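# Carry tube rack through self-closing doors to desk

## Task

Move the tube rack from the counter, through the self-closing doors, and onto the desk, using either robot or both. When finished, the rack must stand upright with each tube seated all the way down in a hole, and both doors must be closed. Neither the rack nor any tube may ever touch the floor. The grippers must have released the rack and the robots must have backed away. No robot may fall over or be left leaning.

## Robot and tools

Robots: r1 and r2 are identical Hello Robot Stretch 3 units. Each has a two-wheel differential base with a passive omni wheel at the rear, a mast with a lift, and a telescoping arm that extends out of the robot's right side. The base cannot slide sideways, so moving the gripper forward means driving the base. The base is 0.33 m long and 0.34 m wide. Spinning in place pivots about the point between the drive wheels, 0.05 m behind the front edge. With the arm retracted and the wrist folded, the wrist overhangs the right side by up to 0.06 m and a spin sweeps a 0.28 m radius. A level, unfolded gripper reaches beyond that circle.

Frames: the base frame has its origin on the floor between the drive wheels, with x forward, y left and z up. hand_pose is reported in this frame, at the spot where the closed fingertips meet. With all wrist joints at zero, that frame's x points up, its y points along the arm toward the mast, and its z points rearward. The fingertips are round pads 0.04 m wide. The odometry frame is the base frame at the start. base_odometry comes from wheel counts, so wheel slip shows up as travel. Heading is positive to the left and runs from -3.142 to 3.142. Each robot reports in its own frames. Only the images, lidar_m, wrist_depth_mm and head_depth_mm reveal where one robot is relative to the other.

execute_actions: "actions" is a list holding one action, or an empty list to just read state and images. The action is keyed by "r1" and/or "r2". Under each key you may give "base", "joints" and "contact_limits". All motions start together and may finish at different times, and no action runs longer than 15 s.
- "base" takes exactly one relative command. translate_m (-1 to 1) is metres driven straight, positive forward. rotate_rad (-3.2 to 3.2) is a spin in place in radians, positive counter-clockwise seen from above. The offset counts from the base position in the latest reported state.
- "joints" sets absolute targets by name:
  - lift_m: 0 to 1.1 m, the arm height.
  - arm_m: 0 to 0.52 m, the extension.
  - wrist_yaw_rad: -1.345 to 4.42. 0 points along the arm, positive swings toward the front, 3.0 is folded over the base.
  - wrist_pitch_rad: -1.57 to 0.451. 0 is level, negative tips the fingertips down.
  - wrist_roll_rad: -2.911 to 2.911. 0 puts the fingers side by side, level.
  - gripper_m: -0.089 to 0.179, larger is wider. The real fingertip gap is smaller, by 0.007 near closed and 0.025 fully open, and it is zero below 0.007.
  - head_pan_rad: -3.953 to 1.73. 0 faces forward, positive turns left, -1.57 looks along the arm.
  - head_tilt_rad: -1.53 to 0.419. Negative looks down.
  - Done tolerances: 0.004 for lift, arm and gripper; 0.02 for yaw, roll and head; 0.05 for pitch.
- "contact_limits" accepts only arm_m, a motor_effort percentage from 1 to 100 at which that motion halts with contact_stop (the sign is negative while retracting). Values above the maximum are cut down. The limit also caps the holding force until the next action.
A joint, base or robot left out of an action may still be driving toward an earlier target. Any unknown key or out-of-range value rejects the whole call. If a result reports a stop, later calls in the same reply are skipped. "cameras" lists names such as r1_head_camera, r2_wrist_camera or "all". Omitting it, null or ["all"] returns every camera, and [] returns none.

wait: "seconds" from 0 to 10. Nothing new is commanded, and it returns the same state and images as an empty action.

zoom_image: "camera" plus "region" [x0, y0, x1, y1] in pixels of that camera's latest full image, origin at the top left, at most 504 by 504. Head images are 896x504, nav images 672x504 (fisheye), wrist images 644x364.

finished_scene: "scene" is the current scene's number. It is final and reports success.

Results: the "pictures" line gives the image order. base_status and joint_status describe how the last accepted action ended:
- done: target reached. For the base this only means the wheels turned far enough, even if they slipped.
- off_target: stopped short and may still be pushing.
- contact_stop, time_out, torque_fault: the old target is dropped.
A lift or arm that hits something firmly stops and goes slack until commanded again. A slack lift may sink under load or keep pressing, and closing fingers on a surface pushes it up. The base, wrist and head have no contact stop. A wrist servo pushed hard for a while shuts off and goes limp for 10 s. on_its_own lists uncommanded behaviour; "held at" there means a target, not a position. motor_effort is a percent of maximum, positive toward higher joint values, with the peak in brackets. Readings are noisy and biased. Positive wheel effort means pushing forward. lidar_m gives 12 distances in metres, one per 30-degree sector: the 1st points ahead, then counter-clockwise (4th left, 7th behind, 10th right), "-" for none. The scan plane is 0.17 m above the floor and covers 0.15 to 12 m. It misses clear objects and thin legs, and its own body can hide sectors 5, 6, 9 and 10. wrist_depth_mm (45 to 1000) and head_depth_mm (280 to 4000, image sideways) are 7x7 median-depth grids starting at the top left. base_tilt is in degrees, with forward and right positive, and has a fixed offset of up to about 4 degrees. turned_by_wheels and turned_by_imu give the turn since the last result.

Speed: the base reaches 0.30 m/s and 1.9 rad/s only with lift_m below 0.30, arm_m below 0.03 and wrist_yaw_rad above 2.54. Otherwise it is capped at 0.10 m/s and 0.63 rad/s.

Gripper: to grasp, command a value below the object's width. To release, command at least 0.02 above the contact value. Status and reading do not prove a grasp. Too hard a squeeze triggers a stall guard, and to re-squeeze you must send a different value.

Cautions: fold or unfold the wrist only with lift_m between 0.32 and 0.95, pitch at -0.4 and roll near 0. Once folded, the lift may go down to 0.25. With yaw below -0.4, keep pitch at -0.5 or lower. Robots pressing on each other fail the run, and any further driving after a base touch presses hard. The two robots' travel for the same command can differ by up to 2.5 cm per metre, which strains a shared load. Pushing with the gripper above about 0.45 m, a repeated push, or driving while holding something fixed can tip a robot, and backing into furniture is the worst case. If a robot leans, reverse in small steps, free the gripper, and lower lift_m to about 0.2. Avoid drops, slams and hard hits. Loose objects may be nudged at random. The scene keeps running while you think.

Each tool is called after ">>>" as name([rows], argument=value, ...), one row to a line, values as JSON.

## Session

>>> execute_actions(actions=[])

Scene clock: 0.00 s.
r1.base_odometry: x=+0.000 y=+0.000 heading=+0.000 (m, m, rad; r1's odometry frame)
r1.turned_by_wheels: +0.000 (rad since the last result)
r1.turned_by_imu: +0.000 (rad since the last result)
r1.base_tilt: forward=-1.6 right=+1.2 (deg)
r1.lidar_m: 1.40 1.40 1.37 1.36 1.47 1.29 1.27 1.37 1.81 1.79 1.94 2.92
r1.head_depth_mm: 1769 2799 3248 3325 2723 2702 2359 / 2001 2748 3301 3345 2724 2743 2364 / 1986 2986 3379 3401 2819 2765 2400 / 1981 2949 3421 3428 2859 2835 2370 / 1975 2933 3523 3528 3530 3489 2260 / 1952 2944 3478 1362 3417 3324 1491 / 1970 2712 2912 2888 2848 2841 2426
r1.base_status: not commanded
r1.joint_positions: lift_m=+0.366 arm_m=+0.003 wrist_yaw_rad=+2.904 wrist_pitch_rad=-0.390 wrist_roll_rad=+0.004 gripper_m=+0.037 head_pan_rad=-0.017 head_tilt_rad=+0.005
r1.joint_status: not commanded
r1.motor_effort: left_wheel=+0 right_wheel=+0 lift_m=+25 arm_m=-1 wrist_yaw_rad=-1 wrist_pitch_rad=+7 wrist_roll_rad=+0 gripper_m=+0 head_pan_rad=+0 head_tilt_rad=+2 (%)
r1.hand_pose: x=+0.0325 y=+0.0736 z=+0.3851 quat_wxyz=(+0.219, +0.706, +0.053, +0.671) (m; r1's base frame)
r1.wrist_depth_mm: - - - - - - - / - - - - - - - / - - - - - - - / - - - - - - - / 844 - 843 821 841 823 815 / 696 - 690 680 692 665 652 / 596 - 566 581 557 577 563
r2.base_odometry: x=+0.000 y=+0.000 heading=+0.000 (m, m, rad; r2's odometry frame)
r2.turned_by_wheels: +0.000 (rad since the last result)
r2.turned_by_imu: +0.000 (rad since the last result)
r2.base_tilt: forward=-1.1 right=+0.4 (deg)
r2.lidar_m: 2.65 2.30 2.31 1.77 1.56 1.56 0.94 0.82 0.82 0.96 1.70 1.39
r2.head_depth_mm: 1746 2540 2762 2755 2738 2731 2030 / 1742 2595 3042 3039 3066 2938 2228 / 1755 2594 3353 3282 3300 3196 2220 / 1770 2631 3080 3040 3089 3056 2225 / 1778 2635 2786 2766 2778 2788 2196 / 1775 2469 2550 2564 2552 2548 2189 / 1779 2322 2348 2350 2342 2363 2187
r2.base_status: not commanded
r2.joint_positions: lift_m=+0.322 arm_m=-0.001 wrist_yaw_rad=+2.964 wrist_pitch_rad=-0.443 wrist_roll_rad=+0.004 gripper_m=+0.037 head_pan_rad=+0.017 head_tilt_rad=+0.009
r2.joint_status: not commanded
r2.motor_effort: left_wheel=+0 right_wheel=+0 lift_m=+20 arm_m=+0 wrist_yaw_rad=+0 wrist_pitch_rad=+6 wrist_roll_rad=+0 gripper_m=-1 head_pan_rad=+0 head_tilt_rad=+1 (%)
r2.hand_pose: x=+0.0177 y=+0.0738 z=+0.3287 quat_wxyz=(+0.216, +0.702, +0.093, +0.672) (m; r2's base frame)
r2.wrist_depth_mm: - - - - - - - / - - - - - - - / - - - - - - - / 812 786 803 818 837 818 827 / 656 664 687 653 671 679 667 / 554 551 - 560 578 559 568 / 471 507 - - 473 484 486
pictures: r1_head_camera (sideways: a quarter turn clockwise sets it upright), r1_nav_camera (sideways: a quarter turn counterclockwise sets it upright), r1_wrist_camera, r2_head_camera (sideways: a quarter turn clockwise sets it upright), r2_nav_camera (sideways: a quarter turn counterclockwise sets it upright), r2_wrist_camera
Images, in order (width x height): r1_head_camera 896x504, r1_nav_camera 672x504, r1_wrist_camera 644x364, r2_head_camera 896x504, r2_nav_camera 672x504, r2_wrist_camera 644x364.

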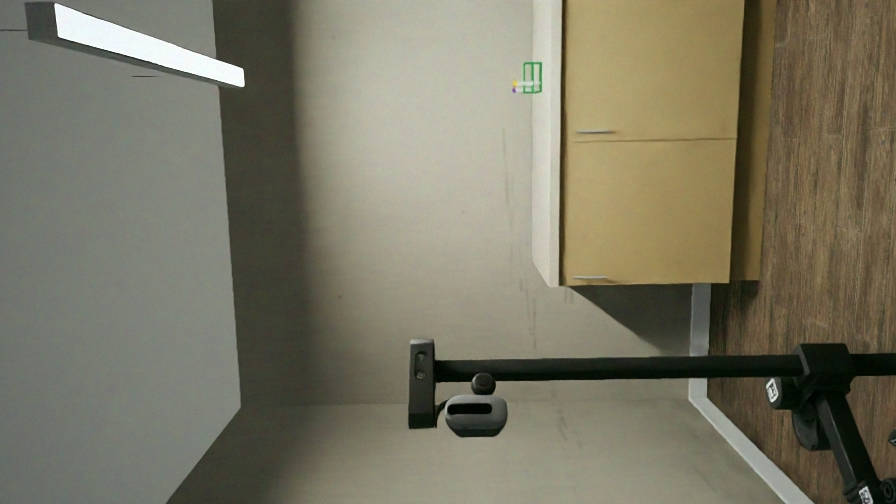

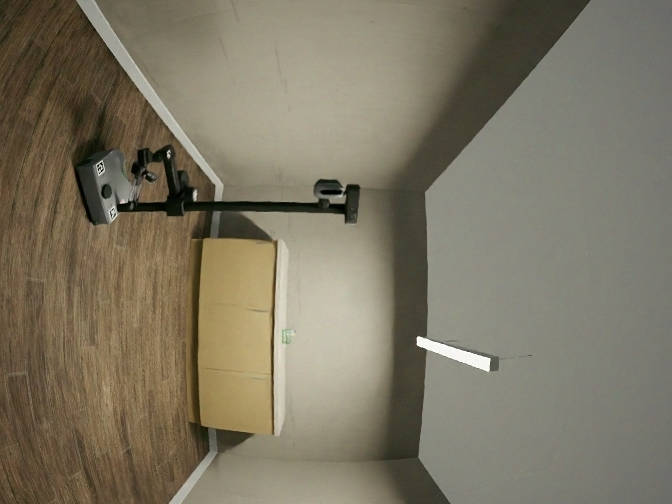

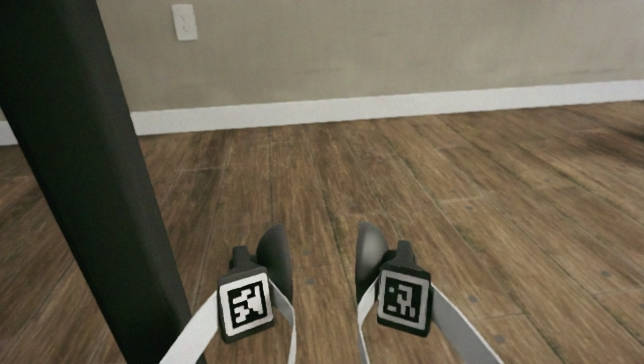

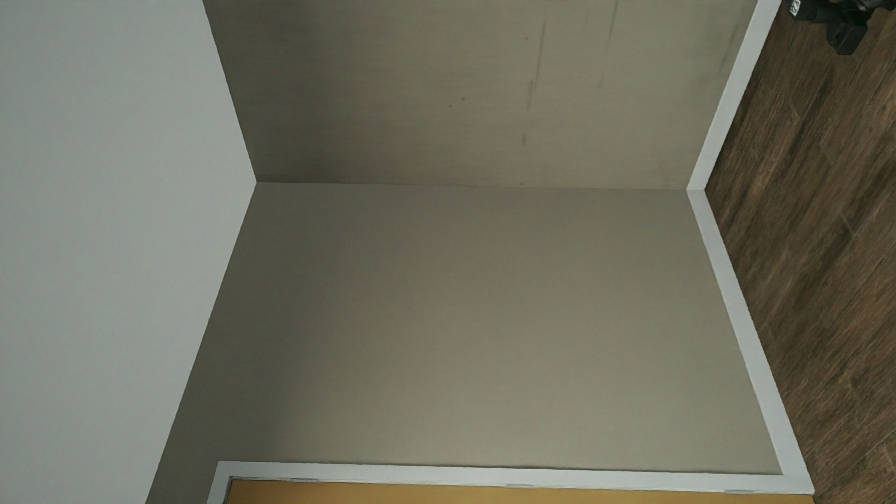

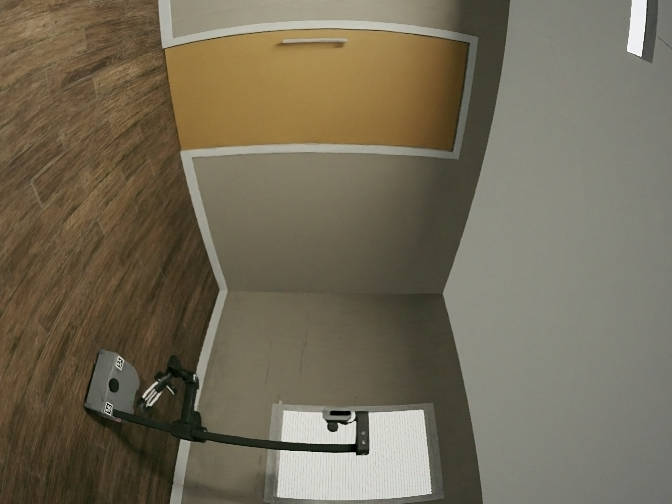

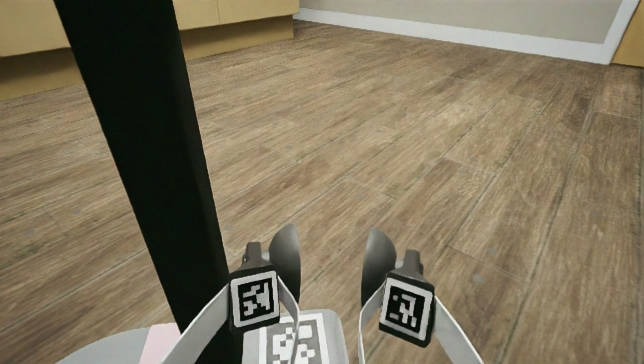

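>>> execute_actions([
  {"r1":{"base":{"rotate_rad":-0.79},"joints":{"lift_m":0.28}},"r2":{"base":{"rotate_rad":1.76},"joints":{"lift_m":0.28}}},
], cameras=[])

>>> execute_actions([
  {"r1":{"base":{"translate_m":1},"joints":{"head_pan_rad":-1.5,"head_tilt_rad":-0.5}},"r2":{"base":{"translate_m":1},"joints":{"head_pan_rad":-1.57,"head_tilt_rad":-0.5}}},
], cameras=[])

>>> execute_actions([
  {"r1":{"base":{"translate_m":0.45}},"r2":{"base":{"translate_m":0.2}}},
], cameras=[])

>>> execute_actions([
  {"r1":{"base":{"rotate_rad":0.6},"joints":{"lift_m":0.9}},"r2":{"base":{"rotate_rad":2.13},"joints":{"lift_m":0.9}}},
], cameras=["r1_head_camera","r1_nav_camera","r2_head_camera","r2_nav_camera"])

Scene clock: 3.17 s.
r1.base_odometry: x=+0.000 y=+0.000 heading=-0.790 (m, m, rad; r1's odometry frame)
r1.turned_by_wheels: -0.790 (rad since the last result)
r1.turned_by_imu: -0.778 (rad since the last result)
r1.base_tilt: forward=-1.6 right=+1.1 (deg)
r1.lidar_m: 2.25 2.88 1.40 1.48 1.36 1.38 1.39 1.27 1.28 1.59 1.79 1.81
r1.head_depth_mm: 1970 2065 2060 2072 2074 2062 2088 / 2001 2288 2303 2302 2316 2328 2284 / 2005 2572 2572 2546 2587 2587 2376 / 1993 2758 2919 2954 2914 2989 2378 / 1982 2916 3458 3447 3433 3377 2410 / 1970 2910 3741 3739 3618 3340 2400 / 1948 2898 3478 3431 2873 2812 2410
r1.base_status: done
r1.joint_positions: lift_m=+0.280 arm_m=+0.003 wrist_yaw_rad=+2.904 wrist_pitch_rad=-0.391 wrist_roll_rad=+0.004 gripper_m=+0.037 head_pan_rad=-0.017 head_tilt_rad=+0.005
r1.joint_status: all done
r1.motor_effort: left_wheel=+1(6) right_wheel=-1(8) lift_m=+20(20) arm_m=-1(1) wrist_yaw_rad=+0(0) wrist_pitch_rad=+8(8) wrist_roll_rad=+0(0) gripper_m=+0(0) head_pan_rad=+0(1) head_tilt_rad=+1(1) (%)
r1.hand_pose: x=+0.0324 y=+0.0735 z=+0.2990 quat_wxyz=(+0.219, +0.706, +0.054, +0.671) (m; r1's base frame)
r1.wrist_depth_mm: - - - - - - - / - - - - - - - / - - - - - - - / 869 894 881 883 835 847 833 / 704 - 693 679 703 666 664 / 579 - 581 561 579 558 549 / 479 - - 491 461 470 462
r2.base_odometry: x=+0.000 y=+0.000 heading=+1.760 (m, m, rad; r2's odometry frame)
r2.turned_by_wheels: +1.760 (rad since the last result)
r2.turned_by_imu: +1.773 (rad since the last result)
r2.base_tilt: forward=-1.2 right=+0.4 (deg)
r2.lidar_m: 1.63 1.56 1.24 0.87 0.82 0.84 1.11 2.58 1.33 2.44 2.30 2.37
r2.head_depth_mm: 1746 2572 2818 2840 2771 2718 2220 / 1757 2601 2872 2916 2269 2048 2042 / 1547 2596 2678 2648 2198 1911 1902 / 1616 2447 2468 2462 2179 1768 1768 / 1791 2298 2322 2327 2137 1652 1655 / 1782 2205 2161 2182 2109 1561 1543 / 1792 2052 2050 2065 2015 1464 1467
r2.base_status: done
r2.joint_positions: lift_m=+0.280 arm_m=-0.001 wrist_yaw_rad=+2.964 wrist_pitch_rad=-0.444 wrist_roll_rad=+0.004 gripper_m=+0.037 head_pan_rad=+0.017 head_tilt_rad=+0.009
r2.joint_status: all done
r2.motor_effort: left_wheel=-1(7) right_wheel=+3(13) lift_m=+14(13) arm_m=+0(1) wrist_yaw_rad=+0(0) wrist_pitch_rad=+7(7) wrist_roll_rad=+1(0) gripper_m=+0(0) head_pan_rad=+0(0) head_tilt_rad=+0(2) (%)
r2.hand_pose: x=+0.0177 y=+0.0736 z=+0.2872 quat_wxyz=(+0.217, +0.702, +0.094, +0.672) (m; r2's base frame)
r2.wrist_depth_mm: 625 - 857 - - - - / 687 - 929 - - - - / 711 - 927 961 949 996 980 / 708 708 730 731 744 761 749 / 596 606 615 603 600 606 603 / 498 513 - 523 524 511 514 / - - - - 428 441 440
pictures: none
No camera images: the call's "cameras" was empty. Leave "cameras" out to get every camera's image.

Scene clock: 8.20 s.
r1.base_odometry: x=+0.704 y=-0.710 heading=-0.790 (m, m, rad; r1's odometry frame)
r1.turned_by_wheels: +0.000 (rad since the last result)
r1.turned_by_imu: +0.006 (rad since the last result)
r1.base_tilt: forward=-1.6 right=+1.1 (deg)
r1.lidar_m: 1.48 2.10 1.48 2.15 1.98 2.00 2.24 2.06 1.95 1.28 1.18 1.19
r1.head_depth_mm: 1376 1520 1658 1879 1999 1596 1330 / 1289 1418 1563 1704 1865 1586 1329 / 1229 1335 1444 1601 1789 1590 1334 / 1151 1238 1349 1483 1643 1619 1340 / 1099 1171 1265 1376 1521 1588 1350 / 1043 1104 1198 1294 1419 1535 1356 / 991 1059 1135 1234 1331 1439 1362
r1.base_status: done
r1.joint_positions: lift_m=+0.280 arm_m=+0.003 wrist_yaw_rad=+2.904 wrist_pitch_rad=-0.391 wrist_roll_rad=+0.004 gripper_m=+0.037 head_pan_rad=-1.493 head_tilt_rad=-0.494
r1.joint_status: all done
r1.motor_effort: left_wheel=+0(6) right_wheel=-1(7) lift_m=+21(20) arm_m=-1(1) wrist_yaw_rad=+0(0) wrist_pitch_rad=+8(8) wrist_roll_rad=+0(0) gripper_m=+1(1) head_pan_rad=-5(63) head_tilt_rad=-3(25) (%)
r1.hand_pose: x=+0.0324 y=+0.0735 z=+0.2990 quat_wxyz=(+0.219, +0.706, +0.054, +0.671) (m; r1's base frame)
r1.wrist_depth_mm: - - - - - - - / - - - - - - - / - - - - - - - / 851 914 858 866 855 853 835 / 700 - 700 686 705 668 672 / 570 - 578 561 578 549 549 / 488 - - 491 460 469 469
r2.base_odometry: x=-0.188 y=+0.982 heading=+1.760 (m, m, rad; r2's odometry frame)
r2.turned_by_wheels: +0.000 (rad since the last result)
r2.turned_by_imu: +0.005 (rad since the last result)
r2.base_tilt: forward=-1.2 right=+0.4 (deg)
r2.lidar_m: 0.74 0.71 0.73 1.43 1.37 1.40 1.86 3.39 1.40 1.85 1.77 1.04
r2.head_depth_mm: 2136 2325 2637 2799 1988 1563 1283 / 1967 2190 2432 2627 1999 1561 1281 / 1827 2008 2229 2477 2006 1560 1281 / 1730 1879 2064 2279 2005 1562 1280 / 1626 1757 1924 2125 1996 1561 1286 / 1546 1662 1821 1990 1977 1566 1285 / 1474 1592 1706 1856 1921 1564 1281
r2.base_status: done
r2.joint_positions: lift_m=+0.280 arm_m=-0.001 wrist_yaw_rad=+2.964 wrist_pitch_rad=-0.444 wrist_roll_rad=+0.004 gripper_m=+0.037 head_pan_rad=-1.563 head_tilt_rad=-0.494
r2.joint_status: all done
r2.motor_effort: left_wheel=-2(6) right_wheel=+2(12) lift_m=+14(13) arm_m=-1(1) wrist_yaw_rad=-1(0) wrist_pitch_rad=+7(7) wrist_roll_rad=+1(1) gripper_m=-1(1) head_pan_rad=-3(44) head_tilt_rad=-3(26) (%)
r2.hand_pose: x=+0.0177 y=+0.0736 z=+0.2872 quat_wxyz=(+0.217, +0.702, +0.094, +0.672) (m; r2's base frame)
r2.wrist_depth_mm: - - - - 816 671 557 / - - - - 907 693 586 / 944 - 973 969 907 802 625 / 703 714 746 743 740 757 679 / 598 592 612 595 605 610 614 / 503 520 - 528 521 510 519 / - - - - 424 442 442
pictures: none
No camera images: the call's "cameras" was empty. Leave "cameras" out to get every camera's image.

Scene clock: 11.37 s.
r1.base_odometry: x=+1.021 y=-1.030 heading=-0.790 (m, m, rad; r1's odometry frame)
r1.turned_by_wheels: +0.000 (rad since the last result)
r1.turned_by_imu: +0.003 (rad since the last result)
r1.base_tilt: forward=-1.6 right=+1.2 (deg)
r1.lidar_m: 1.13 1.74 1.40 1.51 2.25 2.27 2.63 2.41 1.49 0.98 0.90 0.90
r1.head_depth_mm: 1047 1141 1266 1423 1613 1589 1331 / 976 1057 1175 1309 1477 1549 1341 / 927 1005 1096 1203 1342 1501 1330 / 879 944 1023 1124 1242 1394 1341 / 832 892 964 1052 1149 1274 1335 / 792 842 910 985 1075 1181 1288 / 752 801 863 929 1008 1104 1207
r1.base_status: done
r1.joint_positions: lift_m=+0.280 arm_m=+0.003 wrist_yaw_rad=+2.904 wrist_pitch_rad=-0.391 wrist_roll_rad=+0.004 gripper_m=+0.037 head_pan_rad=-1.493 head_tilt_rad=-0.494
r1.joint_status: not commanded
r1.motor_effort: left_wheel=+0(6) right_wheel=+0(9) lift_m=+22(21) arm_m=-1(1) wrist_yaw_rad=+0(0) wrist_pitch_rad=+8(8) wrist_roll_rad=+0(0) gripper_m=+0(0) head_pan_rad=-5(5) head_tilt_rad=-2(2) (%)
r1.hand_pose: x=+0.0324 y=+0.0735 z=+0.2990 quat_wxyz=(+0.219, +0.706, +0.054, +0.671) (m; r1's base frame)
r1.wrist_depth_mm: - - - - - - - / - - - - - - - / - - - - - - - / 849 933 875 868 844 846 833 / 693 - 681 683 697 666 665 / 575 - 581 562 578 549 544 / 485 - - 488 460 472 464
r2.base_odometry: x=-0.226 y=+1.179 heading=+1.760 (m, m, rad; r2's odometry frame)
r2.turned_by_wheels: +0.000 (rad since the last result)
r2.turned_by_imu: +0.001 (rad since the last result)
r2.base_tilt: forward=-1.1 right=+0.4 (deg)
r2.lidar_m: 0.57 0.54 0.55 0.74 1.48 1.51 2.00 3.56 1.30 1.75 1.66 0.79
r2.head_depth_mm: 1974 2191 2461 2632 1848 1514 1282 / 1838 2046 2258 2481 1992 1566 1287 / 1742 1862 2078 2340 1990 1549 1284 / 1616 1770 1940 2161 1996 1563 1285 / 1535 1666 1809 2002 1980 1568 1285 / 1448 1565 1703 1846 1942 1570 1283 / 1382 1476 1602 1740 1859 1557 1286
r2.base_status: done
r2.joint_positions: lift_m=+0.280 arm_m=-0.001 wrist_yaw_rad=+2.964 wrist_pitch_rad=-0.444 wrist_roll_rad=+0.004 gripper_m=+0.037 head_pan_rad=-1.563 head_tilt_rad=-0.494
r2.joint_status: not commanded
r2.motor_effort: left_wheel=-2(5) right_wheel=+3(11) lift_m=+14(13) arm_m=-1(0) wrist_yaw_rad=+0(1) wrist_pitch_rad=+7(7) wrist_roll_rad=+0(1) gripper_m=-1(0) head_pan_rad=-3(4) head_tilt_rad=-1(2) (%)
r2.hand_pose: x=+0.0177 y=+0.0736 z=+0.2872 quat_wxyz=(+0.217, +0.702, +0.094, +0.672) (m; r2's base frame)
r2.wrist_depth_mm: - - - 809 632 507 422 / - - - 966 675 535 448 / 951 - 953 929 782 570 464 / 724 720 736 735 740 660 522 / 593 589 615 611 605 604 561 / 501 518 - 521 521 509 511 / - - - - 428 437 441
pictures: none
No camera images: the call's "cameras" was empty. Leave "cameras" out to get every camera's image.

Scene clock: 17.83 s.
r1.base_odometry: x=+1.021 y=-1.030 heading=-0.190 (m, m, rad; r1's odometry frame)
r1.turned_by_wheels: +0.600 (rad since the last result)
r1.turned_by_imu: +0.593 (rad since the last result)
r1.base_tilt: forward=-1.6 right=+1.2 (deg)
r1.lidar_m: 1.73 1.25 2.38 2.25 2.31 2.55 2.41 1.36 0.96 0.90 0.93 1.21
r1.head_depth_mm: 734 791 866 951 1059 1184 1289 / 740 802 871 955 1058 1196 1310 / 741 802 877 965 1070 1201 1323 / 732 789 860 966 1073 1213 1316 / 742 810 874 966 1083 1222 1315 / 754 814 888 981 1090 1227 1329 / 758 822 895 986 1103 1241 1345
r1.base_status: done
r1.joint_positions: lift_m=+0.900 arm_m=+0.003 wrist_yaw_rad=+2.904 wrist_pitch_rad=-0.391 wrist_roll_rad=+0.004 gripper_m=+0.037 head_pan_rad=-1.493 head_tilt_rad=-0.494
r1.joint_status: all done
r1.motor_effort: left_wheel=-2(5) right_wheel=+2(10) lift_m=+30(29) arm_m=-1(1) wrist_yaw_rad=-1(0) wrist_pitch_rad=+8(8) wrist_roll_rad=+0(0) gripper_m=+0(0) head_pan_rad=-5(5) head_tilt_rad=-2(2) (%)
r1.hand_pose: x=+0.0324 y=+0.0734 z=+0.9184 quat_wxyz=(+0.219, +0.706, +0.054, +0.671) (m; r1's base frame)
r1.wrist_depth_mm: - - - - - - - / - - - - - - - / - - - - - - - / - - - - - - - / - - - - - - - / - - - - - - - / - - - - - - -
r2.base_odometry: x=-0.226 y=+1.179 heading=-2.393 (m, m, rad; r2's odometry frame)
r2.turned_by_wheels: +2.130 (rad since the last result)
r2.turned_by_imu: +2.156 (rad since the last result)
r2.base_tilt: forward=-1.1 right=+0.4 (deg)
r2.lidar_m: 1.47 1.52 2.09 3.58 2.35 1.72 1.66 0.75 0.56 0.54 0.56 0.78
r2.head_depth_mm: 938 1021 1111 825 641 701 - / 941 1026 1111 797 645 707 788 / 945 1027 1112 821 650 711 790 / 943 1035 1120 826 648 717 777 / 952 1041 1126 829 648 710 786 / 956 1039 1127 826 649 728 847 / 955 1044 1127 828 649 731 853
r2.base_status: done
r2.joint_positions: lift_m=+0.900 arm_m=-0.001 wrist_yaw_rad=+2.964 wrist_pitch_rad=-0.445 wrist_roll_rad=+0.004 gripper_m=+0.037 head_pan_rad=-1.563 head_tilt_rad=-0.494
r2.joint_status: all done
r2.motor_effort: left_wheel=-2(6) right_wheel=+2(11) lift_m=+24(27) arm_m=-1(1) wrist_yaw_rad=-1(0) wrist_pitch_rad=+7(7) wrist_roll_rad=+1(1) gripper_m=+0(1) head_pan_rad=-4(4) head_tilt_rad=-2(3) (%)
r2.hand_pose: x=+0.0177 y=+0.0735 z=+0.9064 quat_wxyz=(+0.217, +0.702, +0.094, +0.672) (m; r2's base frame)
r2.wrist_depth_mm: - - - - - - - / - - - - - - - / - - - - - - - / - - - - - - - / - - - - - - - / - - - - - - - / - - - - - - -
pictures: r1_head_camera (sideways: a quarter turn clockwise sets it upright), r1_nav_camera (sideways: a quarter turn counterclockwise sets it upright), r2_head_camera (sideways: a quarter turn clockwise sets it upright), r2_nav_camera (sideways: a quarter turn counterclockwise sets it upright)
Images, in order (width x height): r1_head_camera 896x504, r1_nav_camera 672x504, r2_head_camera 896x504, r2_nav_camera 672x504.

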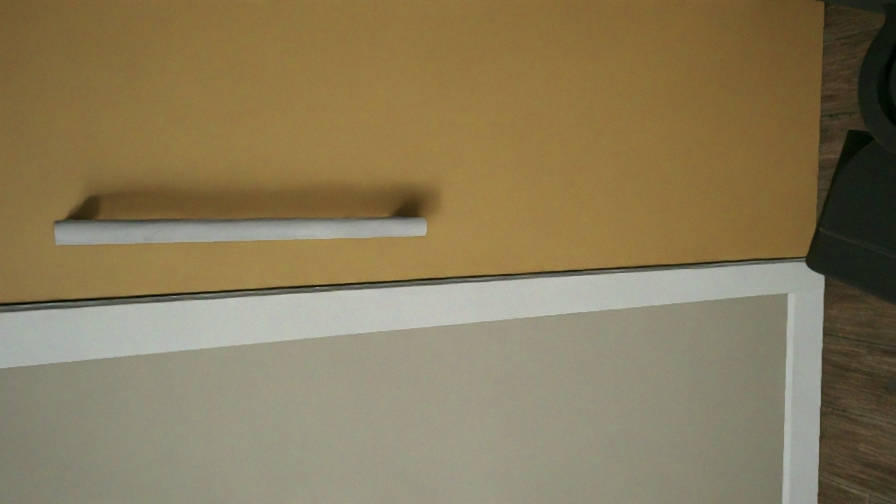

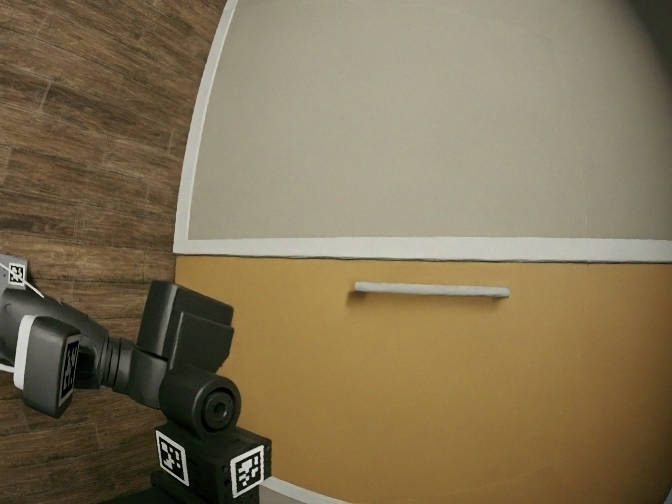

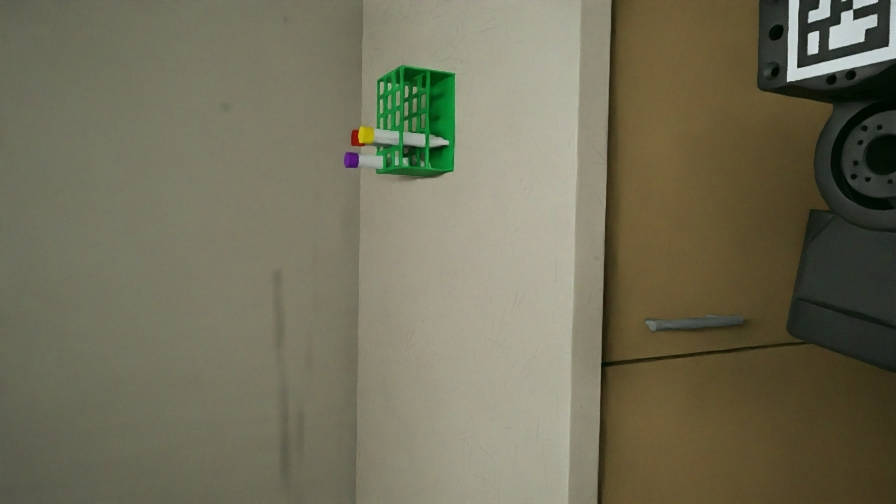

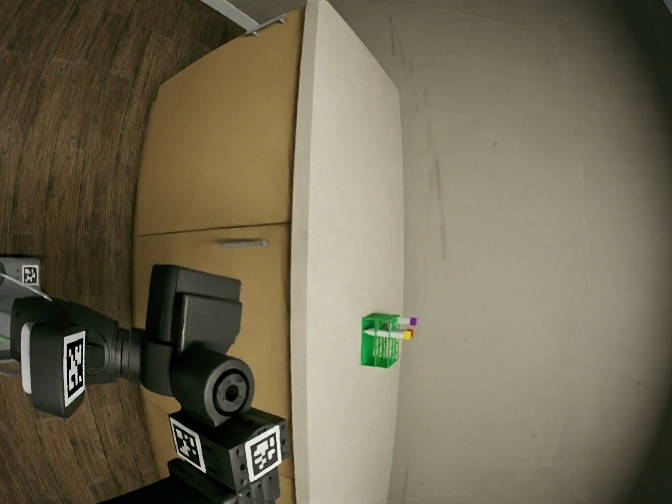

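>>> execute_actions([
  {"r1":{"base":{"rotate_rad":0.04},"joints":{"wrist_yaw_rad":0,"gripper_m":0.12}},"r2":{"base":{"translate_m":-0.1},"joints":{"wrist_yaw_rad":0,"lift_m":0.94,"gripper_m":0.179}}},
], cameras=[])

>>> execute_actions([
  {"r1":{"joints":{"wrist_pitch_rad":0,"arm_m":0.25}},"r2":{"joints":{"wrist_pitch_rad":0,"arm_m":0.12}}},
], cameras=["r1_head_camera","r1_wrist_camera","r2_head_camera","r2_wrist_camera"])

Scene clock: 20.43 s.
r1.base_odometry: x=+1.021 y=-1.030 heading=-0.150 (m, m, rad; r1's odometry frame)
r1.turned_by_wheels: +0.040 (rad since the last result)
r1.turned_by_imu: +0.040 (rad since the last result)
r1.base_tilt: forward=-1.5 right=+1.2 (deg)
r1.lidar_m: 1.73 1.21 2.35 2.25 2.32 2.52 2.41 1.30 0.94 0.89 0.93 1.25
r1.head_depth_mm: 729 789 856 945 1041 1140 1296 / 735 792 868 954 1055 1159 - / 730 781 851 965 1069 1184 1322 / 747 810 881 971 1075 1179 1304 / 748 811 893 983 1095 1234 1327 / 761 826 906 994 1109 1253 1346 / 767 833 919 1007 1128 1276 1356
r1.base_status: done
r1.joint_positions: lift_m=+0.900 arm_m=+0.003 wrist_yaw_rad=+0.002 wrist_pitch_rad=-0.391 wrist_roll_rad=+0.004 gripper_m=+0.120 head_pan_rad=-1.493 head_tilt_rad=-0.494
r1.joint_status: all done
r1.motor_effort: left_wheel=-1(4) right_wheel=+3(7) lift_m=+30(31) arm_m=-1(1) wrist_yaw_rad=-2(2) wrist_pitch_rad=+8(8) wrist_roll_rad=+0(0) gripper_m=+0(80) head_pan_rad=-5(5) head_tilt_rad=-2(2) (%)
r1.hand_pose: x=-0.0211 y=-0.3755 z=+0.9184 quat_wxyz=(+0.692, +0.138, -0.695, -0.137) (m; r1's base frame)
r1.wrist_depth_mm: 588 591 594 613 617 621 640 / 633 640 647 656 667 674 679 / 680 695 708 707 709 731 742 / 742 747 758 782 769 792 817 / 806 826 832 855 870 875 890 / 893 875 900 931 968 957 998 / 985 - 999 - - - -
r2.base_odometry: x=-0.152 y=+1.247 heading=-2.394 (m, m, rad; r2's odometry frame)
r2.turned_by_wheels: +0.000 (rad since the last result)
r2.turned_by_imu: -0.001 (rad since the last result)
r2.base_tilt: forward=-1.1 right=+0.4 (deg)
r2.lidar_m: 1.57 1.63 2.24 3.58 2.21 1.62 1.56 0.75 0.55 0.54 0.56 0.77
r2.head_depth_mm: 938 1024 1105 828 640 - - / 939 1028 1107 831 642 686 - / 944 1029 1111 797 647 - - / 942 1031 1112 797 648 714 851 / 951 1030 1120 827 650 724 839 / 955 1037 1126 824 648 711 839 / 957 1040 1125 824 649 730 849
r2.base_status: done
r2.joint_positions: lift_m=+0.940 arm_m=-0.001 wrist_yaw_rad=+0.002 wrist_pitch_rad=-0.445 wrist_roll_rad=+0.004 gripper_m=+0.179 head_pan_rad=-1.563 head_tilt_rad=-0.494
r2.joint_status: all done
r2.motor_effort: left_wheel=-2(6) right_wheel=+3(4) lift_m=+24(24) arm_m=-1(1) wrist_yaw_rad=-2(2) wrist_pitch_rad=+7(8) wrist_roll_rad=+0(1) gripper_m=+0(84) head_pan_rad=-3(3) head_tilt_rad=-3(4) (%)
r2.hand_pose: x=-0.0210 y=-0.3650 z=+0.9464 quat_wxyz=(+0.689, +0.157, -0.690, -0.156) (m; r2's base frame)
r2.wrist_depth_mm: 846 849 815 804 815 792 778 / 519 519 525 523 527 537 549 / 364 366 370 373 373 378 379 / 345 338 330 324 318 317 313 / 424 402 400 392 382 371 362 / 473 449 450 443 431 421 398 / - 549 519 510 493 482 -
pictures: none
No camera images: the call's "cameras" was empty. Leave "cameras" out to get every camera's image.

Scene clock: 23.47 s.
r1.base_odometry: x=+1.021 y=-1.030 heading=-0.150 (m, m, rad; r1's odometry frame)
r1.turned_by_wheels: +0.000 (rad since the last result)
r1.turned_by_imu: +0.001 (rad since the last result)
r1.base_tilt: forward=-1.6 right=+1.2 (deg)
r1.lidar_m: 1.73 1.20 2.35 2.25 2.33 2.52 2.42 1.31 0.94 0.90 0.93 1.26
r1.head_depth_mm: 730 788 853 - - 1166 1280 / 735 795 866 - - 1188 1294 / 729 782 851 958 1072 1207 1300 / 747 807 878 972 1081 1219 1312 / 746 811 893 982 1096 1235 1331 / 760 828 901 992 1115 1249 1342 / 769 834 913 1006 1128 1279 1350
r1.base_status: not commanded
r1.joint_positions: lift_m=+0.900 arm_m=+0.250 wrist_yaw_rad=+0.001 wrist_pitch_rad=-0.021 wrist_roll_rad=+0.004 gripper_m=+0.120 head_pan_rad=-1.493 head_tilt_rad=-0.494
r1.joint_status: all done
r1.motor_effort: left_wheel=-2(1) right_wheel=+3(3) lift_m=+30(30) arm_m=+2(2) wrist_yaw_rad=-1(2) wrist_pitch_rad=+10(11) wrist_roll_rad=+0(0) gripper_m=+0(1) head_pan_rad=-5(5) head_tilt_rad=-2(2) (%)
r1.hand_pose: x=-0.0213 y=-0.6503 z=+1.0089 quat_wxyz=(+0.706, +0.008, -0.708, -0.008) (m; r1's base frame)
r1.wrist_depth_mm: 381 377 389 396 400 404 407 / 394 387 397 402 407 413 416 / 397 392 407 415 418 419 422 / 411 405 414 419 425 434 435 / 415 418 421 431 432 442 446 / 425 429 437 440 449 453 457 / 436 437 445 452 459 468 467
r2.base_odometry: x=-0.152 y=+1.247 heading=-2.394 (m, m, rad; r2's odometry frame)
r2.turned_by_wheels: +0.000 (rad since the last result)
r2.turned_by_imu: -0.001 (rad since the last result)
r2.base_tilt: forward=-1.2 right=+0.4 (deg)
r2.lidar_m: 1.57 1.63 2.24 3.57 2.21 1.62 1.56 0.75 0.56 0.54 0.56 0.77
r2.head_depth_mm: 942 1027 1101 877 - - 812 / 940 1027 1110 902 - - 819 / 946 1030 1113 819 - - 821 / 947 1031 1117 828 650 718 828 / 948 1037 1118 872 649 719 838 / 950 1039 1127 826 649 711 844 / 952 1036 1124 828 647 729 851
r2.base_status: not commanded
r2.joint_positions: lift_m=+0.940 arm_m=+0.120 wrist_yaw_rad=+0.001 wrist_pitch_rad=-0.022 wrist_roll_rad=+0.004 gripper_m=+0.179 head_pan_rad=-1.563 head_tilt_rad=-0.494
r2.joint_status: all done
r2.motor_effort: left_wheel=-1(2) right_wheel=+3(3) lift_m=+24(24) arm_m=+3(2) wrist_yaw_rad=-2(1) wrist_pitch_rad=+10(10) wrist_roll_rad=+1(0) gripper_m=+0(0) head_pan_rad=-4(4) head_tilt_rad=-2(2) (%)
r2.hand_pose: x=-0.0211 y=-0.5204 z=+1.0486 quat_wxyz=(+0.706, +0.009, -0.708, -0.008) (m; r2's base frame)
r2.wrist_depth_mm: 773 762 744 740 736 733 735 / 786 779 770 757 761 735 739 / 820 795 788 784 787 780 761 / 822 823 809 794 793 802 774 / 587 643 611 530 639 678 693 / 417 416 426 427 440 446 491 / - 309 323 325 330 333 -
pictures: r1_head_camera (sideways: a quarter turn clockwise sets it upright), r1_wrist_camera, r2_head_camera (sideways: a quarter turn clockwise sets it upright), r2_wrist_camera
Images, in order (width x height): r1_head_camera 896x504, r1_wrist_camera 644x364, r2_head_camera 896x504, r2_wrist_camera 644x364.

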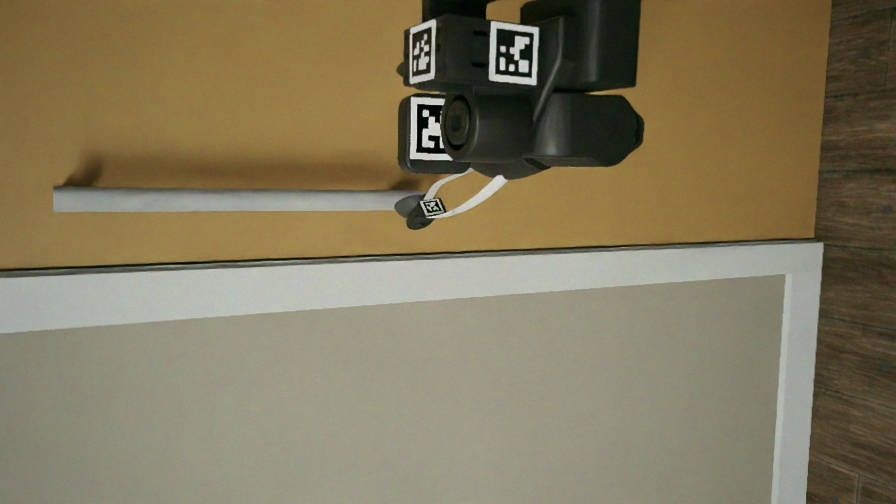

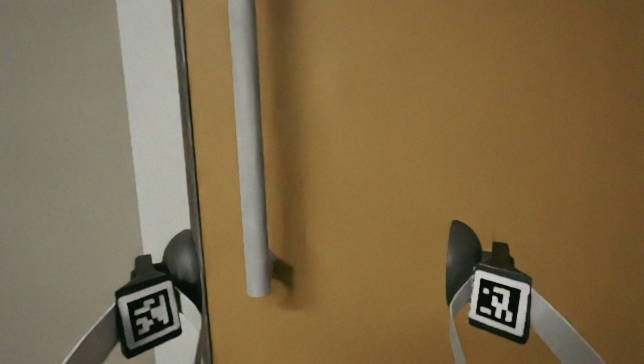

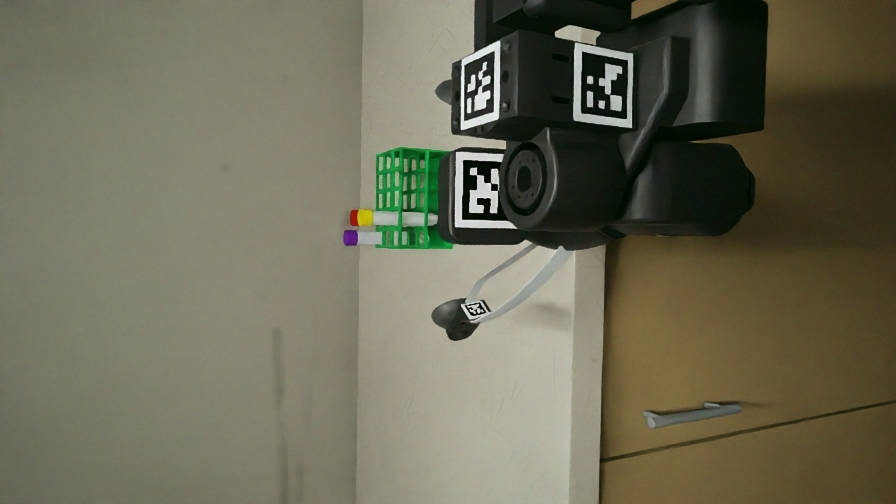

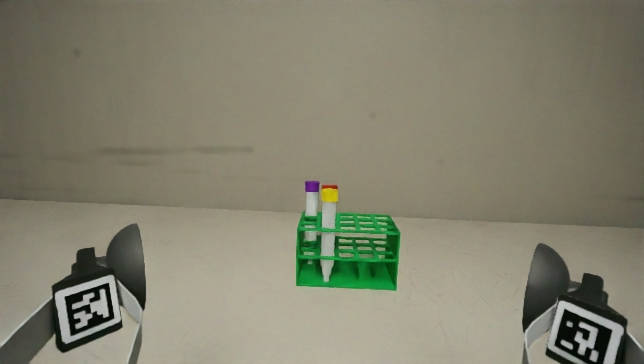

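>>> execute_actions([
  {"r1":{"base":{"translate_m":0.055},"joints":{"arm_m":0.38,"lift_m":0.92,"head_tilt_rad":-0.9}},"r2":{"joints":{"wrist_pitch_rad":-0.3,"arm_m":0.34,"lift_m":0.93}}},
], cameras=["r1_nav_camera","r1_wrist_camera","r2_head_camera","r2_wrist_camera"])

Scene clock: 26.43 s.
r1.base_odometry: x=+1.075 y=-1.038 heading=-0.150 (m, m, rad; r1's odometry frame)
r1.turned_by_wheels: +0.000 (rad since the last result)
r1.turned_by_imu: +0.001 (rad since the last result)
r1.base_tilt: forward=-1.6 right=+1.2 (deg)
r1.lidar_m: 1.68 1.15 2.35 2.25 2.33 2.58 2.47 1.30 0.94 0.89 0.93 1.25
r1.head_depth_mm: - 936 1081 1308 1400 1240 1118 / - 948 1089 1326 1404 1255 1123 / 823 937 1100 1350 1408 1254 1119 / 804 923 1090 1368 1412 1267 1135 / 816 943 1124 1391 1424 1270 1136 / 821 957 1143 1405 1427 1271 1142 / 831 962 1147 1430 1451 1282 1144
r1.base_status: done
r1.joint_positions: lift_m=+0.920 arm_m=+0.380 wrist_yaw_rad=+0.001 wrist_pitch_rad=-0.021 wrist_roll_rad=+0.004 gripper_m=+0.120 head_pan_rad=-1.493 head_tilt_rad=-0.889
r1.joint_status: all done
r1.motor_effort: left_wheel=-1(3) right_wheel=+2(8) lift_m=+31(29) arm_m=+2(3) wrist_yaw_rad=-1(0) wrist_pitch_rad=+10(10) wrist_roll_rad=+0(0) gripper_m=+0(0) head_pan_rad=-5(5) head_tilt_rad=-4(24) (%)
r1.hand_pose: x=-0.0213 y=-0.7803 z=+1.0290 quat_wxyz=(+0.706, +0.008, -0.708, -0.008) (m; r1's base frame)
r1.wrist_depth_mm: 260 251 265 266 271 272 277 / 265 255 271 271 276 278 281 / 272 262 278 277 281 285 289 / 278 268 282 283 290 291 297 / 284 273 288 291 295 298 301 / 289 290 296 296 302 306 310 / 297 288 302 304 309 316 317
r2.base_odometry: x=-0.152 y=+1.247 heading=-2.394 (m, m, rad; r2's odometry frame)
r2.turned_by_wheels: +0.000 (rad since the last result)
r2.turned_by_imu: -0.001 (rad since the last result)
r2.base_tilt: forward=-1.1 right=+0.4 (deg)
r2.lidar_m: 1.57 1.63 2.24 3.56 2.22 1.62 1.56 0.75 0.55 0.54 0.56 0.77
r2.head_depth_mm: 942 1019 1104 - 641 705 812 / 943 1021 1102 746 643 705 817 / 944 1028 1115 - 646 710 823 / 944 1034 1117 783 650 714 830 / 949 1035 1123 826 648 719 835 / 952 1034 1127 826 650 710 843 / 955 1044 1126 825 649 731 850
r2.base_status: not commanded
r2.joint_positions: lift_m=+0.930 arm_m=+0.340 wrist_yaw_rad=+0.001 wrist_pitch_rad=-0.316 wrist_roll_rad=+0.004 gripper_m=+0.179 head_pan_rad=-1.563 head_tilt_rad=-0.494
r2.joint_status: all done
r2.motor_effort: left_wheel=-2(2) right_wheel=+3(3) lift_m=+13(18) arm_m=+3(3) wrist_yaw_rad=-1(1) wrist_pitch_rad=+7(9) wrist_roll_rad=+1(1) gripper_m=+1(0) head_pan_rad=-3(3) head_tilt_rad=-3(1) (%)
r2.hand_pose: x=-0.0213 y=-0.7208 z=+0.9664 quat_wxyz=(+0.697, +0.112, -0.699, -0.112) (m; r2's base frame)
r2.wrist_depth_mm: 528 523 519 511 508 502 498 / 580 561 551 541 542 536 526 / 495 514 514 240 532 560 550 / 353 357 358 214 259 370 376 / 272 286 275 231 252 283 287 / 229 222 223 226 225 228 239 / - 187 188 189 191 191 -
pictures: r1_nav_camera (sideways: a quarter turn counterclockwise sets it upright), r1_wrist_camera, r2_head_camera (sideways: a quarter turn clockwise sets it upright), r2_wrist_camera
Images, in order (width x height): r1_nav_camera 672x504, r1_wrist_camera 644x364, r2_head_camera 896x504, r2_wrist_camera 644x364.

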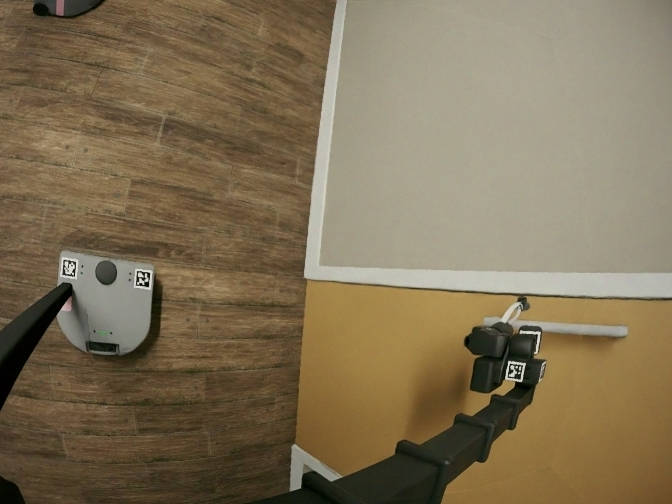

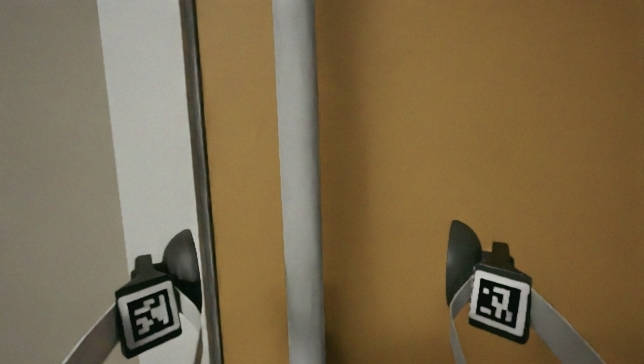

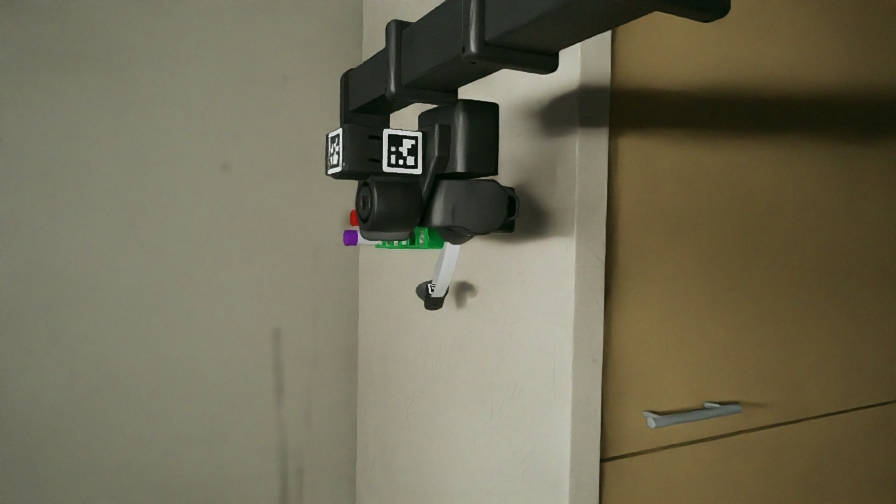

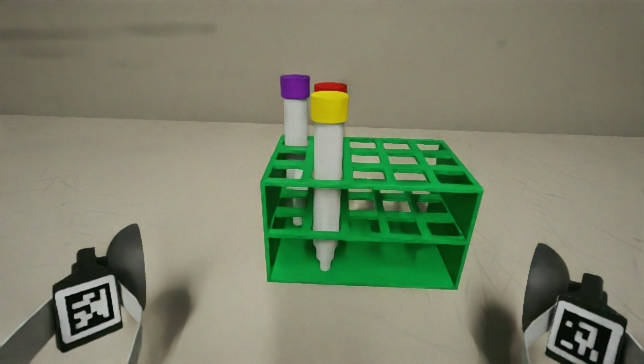

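>>> execute_actions([
  {"r1":{"base":{"translate_m":0.02},"joints":{"arm_m":0.47}},"r2":{"base":{"translate_m":-0.023},"joints":{"arm_m":0.38,"lift_m":0.91,"wrist_roll_rad":0}}},
], cameras=["r1_wrist_camera","r2_wrist_camera"])

>>> execute_actions([
  {"r1":{"joints":{"gripper_m":-0.02}},"r2":{"joints":{"arm_m":0.44}}},
], cameras=["r1_wrist_camera","r2_wrist_camera","r2_head_camera"])

Scene clock: 28.67 s.
r1.base_odometry: x=+1.095 y=-1.041 heading=-0.150 (m, m, rad; r1's odometry frame)
r1.turned_by_wheels: +0.000 (rad since the last result)
r1.turned_by_imu: +0.001 (rad since the last result)
r1.base_tilt: forward=-1.6 right=+1.2 (deg)
r1.lidar_m: 1.66 1.13 2.35 2.25 2.33 2.60 2.49 1.30 0.94 0.89 0.93 1.25
r1.head_depth_mm: 820 920 1075 1317 1400 1242 1116 / - 920 1087 1332 1408 1237 1120 / 810 929 1101 1353 1413 1260 1128 / 797 936 1106 1364 1418 1261 1138 / 816 944 1119 1395 1426 1266 1131 / 826 957 1130 1408 1430 1265 1145 / 829 956 1150 1416 1444 1277 1146
r1.base_status: done
r1.joint_positions: lift_m=+0.920 arm_m=+0.470 wrist_yaw_rad=+0.001 wrist_pitch_rad=-0.021 wrist_roll_rad=+0.004 gripper_m=+0.120 head_pan_rad=-1.493 head_tilt_rad=-0.889
r1.joint_status: all done
r1.motor_effort: left_wheel=-1(3) right_wheel=+2(9) lift_m=+30(30) arm_m=+2(3) wrist_yaw_rad=-1(1) wrist_pitch_rad=+11(10) wrist_roll_rad=+0(0) gripper_m=+1(0) head_pan_rad=-5(5) head_tilt_rad=-4(4) (%)
r1.hand_pose: x=-0.0213 y=-0.8703 z=+1.0290 quat_wxyz=(+0.706, +0.008, -0.708, -0.008) (m; r1's base frame)
r1.wrist_depth_mm: 162 164 179 110 182 184 185 / 166 168 183 113 186 188 190 / 170 171 186 116 189 192 194 / 174 175 191 118 194 196 198 / 188 177 195 122 199 200 203 / 193 182 199 125 203 207 209 / 198 188 204 129 209 211 213
r2.base_odometry: x=-0.135 y=+1.262 heading=-2.394 (m, m, rad; r2's odometry frame)
r2.turned_by_wheels: +0.000 (rad since the last result)
r2.turned_by_imu: +0.000 (rad since the last result)
r2.base_tilt: forward=-1.2 right=+0.4 (deg)
r2.lidar_m: 1.60 1.66 2.27 3.58 2.18 1.59 1.54 0.75 0.55 0.54 0.56 0.77
r2.head_depth_mm: 941 1021 1101 928 - 708 810 / 945 1024 1105 746 642 704 816 / 945 1027 1107 - 646 709 823 / 945 1036 1123 787 649 715 831 / 949 1035 1126 829 650 717 831 / 949 1040 1121 827 648 724 841 / 953 1036 1130 827 649 728 843
r2.base_status: done
r2.joint_positions: lift_m=+0.910 arm_m=+0.380 wrist_yaw_rad=+0.001 wrist_pitch_rad=-0.317 wrist_roll_rad=+0.004 gripper_m=+0.179 head_pan_rad=-1.563 head_tilt_rad=-0.494
r2.joint_status: all done
r2.motor_effort: left_wheel=-2(5) right_wheel=+2(6) lift_m=+13(14) arm_m=+3(4) wrist_yaw_rad=+0(1) wrist_pitch_rad=+7(7) wrist_roll_rad=-2(3) gripper_m=-1(1) head_pan_rad=-3(3) head_tilt_rad=-1(3) (%)
r2.hand_pose: x=-0.0213 y=-0.7607 z=+0.9464 quat_wxyz=(+0.697, +0.112, -0.699, -0.112) (m; r2's base frame)
r2.wrist_depth_mm: 499 495 479 479 468 468 460 / 528 518 498 501 501 499 485 / 441 446 208 214 428 474 512 / 307 311 167 169 172 327 331 / 238 251 183 176 185 248 251 / 201 196 189 192 188 200 209 / - 164 165 166 167 167 -
pictures: r1_wrist_camera, r2_wrist_camera
Images, in order (width x height): r1_wrist_camera 644x364, r2_wrist_camera 644x364.

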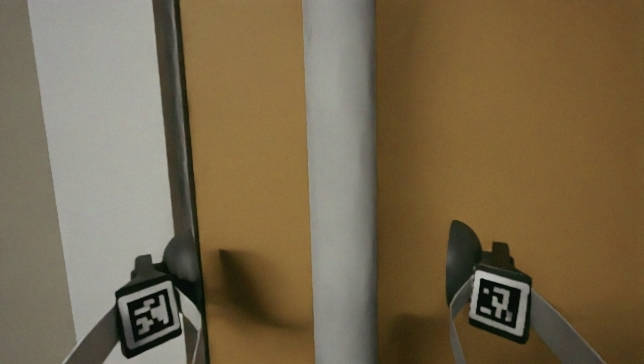

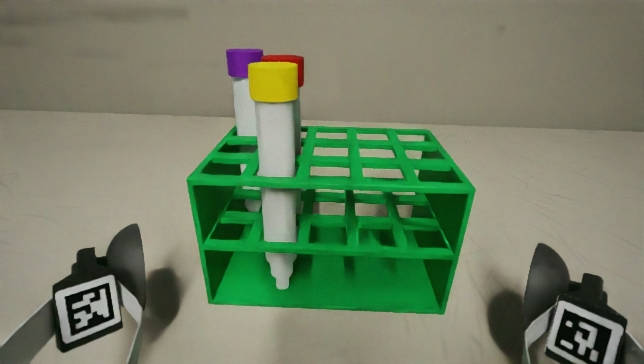

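Scene clock: 30.57 s.
r1.base_odometry: x=+1.095 y=-1.041 heading=-0.151 (m, m, rad; r1's odometry frame)
r1.turned_by_wheels: -0.001 (rad since the last result)
r1.turned_by_imu: +0.000 (rad since the last result)
r1.base_tilt: forward=-1.6 right=+1.2 (deg)
r1.lidar_m: 1.66 1.13 2.35 2.25 2.33 2.59 2.49 1.31 0.94 0.89 0.93 1.25
r1.head_depth_mm: 818 911 1074 1323 1394 1242 1119 / - 918 1085 1331 1410 1254 1127 / 804 925 1096 1347 1425 1249 1123 / 796 916 1115 1359 1409 1263 1128 / 815 946 1120 1386 1439 1266 1131 / 821 949 1133 1405 1442 1279 1140 / 832 969 1140 1426 1448 1270 1150
r1.base_status: not commanded
r1.joint_positions: lift_m=+0.920 arm_m=+0.470 wrist_yaw_rad=-0.018 wrist_pitch_rad=-0.021 wrist_roll_rad=+0.004 gripper_m=-0.019 head_pan_rad=-1.493 head_tilt_rad=-0.889
r1.joint_status: all done
r1.on_its_own: right_wheel is at rest, and its effort (+19) is outside its rest range (-18 to +18); wrist_yaw_rad is at rest, and its effort (+13) is outside its rest range (-12 to +12)
r1.motor_effort: left_wheel=-7(7) right_wheel=+19(19) lift_m=+30(29) arm_m=+2(2) wrist_yaw_rad=+13(13) wrist_pitch_rad=+10(10) wrist_roll_rad=+0(0) gripper_m=-16(90) head_pan_rad=-5(5) head_tilt_rad=-5(4) (%)
r1.hand_pose: x=-0.0261 y=-0.8703 z=+1.0290 quat_wxyz=(+0.706, +0.001, -0.708, -0.014) (m; r1's base frame)
r1.wrist_depth_mm: 160 164 178 111 183 185 189 / 163 166 182 113 188 190 193 / 167 169 186 116 191 195 198 / 171 173 189 118 195 199 202 / 174 177 194 121 199 203 207 / 179 181 197 123 206 208 212 / 184 185 204 129 210 214 218
r2.base_odometry: x=-0.135 y=+1.262 heading=-2.394 (m, m, rad; r2's odometry frame)
r2.turned_by_wheels: +0.000 (rad since the last result)
r2.turned_by_imu: +0.000 (rad since the last result)
r2.base_tilt: forward=-1.2 right=+0.4 (deg)
r2.lidar_m: 1.59 1.65 2.26 3.57 2.19 1.59 1.54 0.75 0.56 0.54 0.56 0.77
r2.head_depth_mm: 939 1020 1103 933 - 717 810 / 938 1028 1110 745 642 705 816 / 943 1028 1093 744 646 711 823 / 945 1034 1115 783 647 713 830 / 952 1034 1118 827 650 717 836 / 951 1033 1119 826 647 723 841 / 955 1042 1127 831 649 729 848
r2.base_status: not commanded
r2.joint_positions: lift_m=+0.910 arm_m=+0.440 wrist_yaw_rad=+0.001 wrist_pitch_rad=-0.317 wrist_roll_rad=+0.004 gripper_m=+0.179 head_pan_rad=-1.563 head_tilt_rad=-0.494
r2.joint_status: all done
r2.motor_effort: left_wheel=-2(1) right_wheel=+2(2) lift_m=+13(14) arm_m=+3(3) wrist_yaw_rad=-1(1) wrist_pitch_rad=+7(7) wrist_roll_rad=-2(1) gripper_m=-1(0) head_pan_rad=-3(3) head_tilt_rad=-3(3) (%)
r2.hand_pose: x=-0.0213 y=-0.8207 z=+0.9464 quat_wxyz=(+0.697, +0.112, -0.699, -0.112) (m; r2's base frame)
r2.wrist_depth_mm: 438 432 430 424 419 415 414 / 467 468 138 447 444 442 439 / 439 443 90 469 464 459 465 / 309 311 100 159 171 324 329 / 238 126 106 122 126 140 249 / 201 125 141 139 137 101 208 / - 146 126 130 154 122 -
pictures: r1_wrist_camera, r2_head_camera (sideways: a quarter turn clockwise sets it upright), r2_wrist_camera
Images, in order (width x height): r1_wrist_camera 644x364, r2_head_camera 896x504, r2_wrist_camera 644x364.

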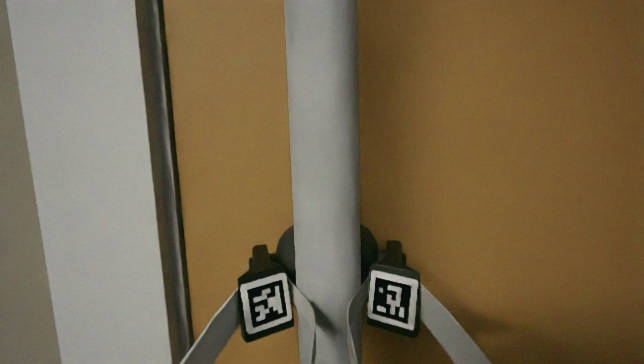

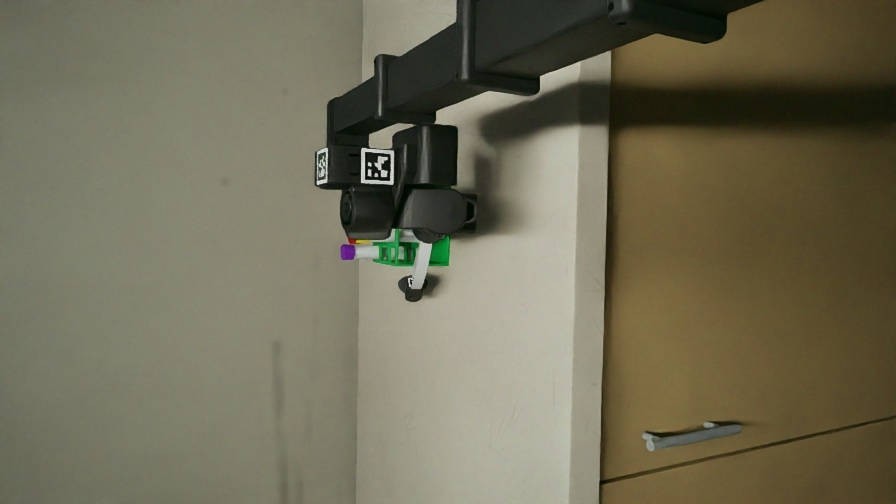

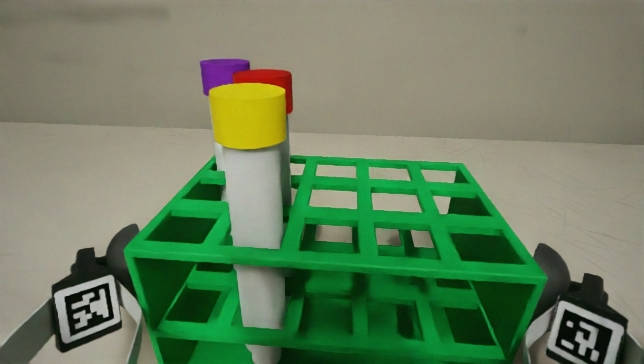

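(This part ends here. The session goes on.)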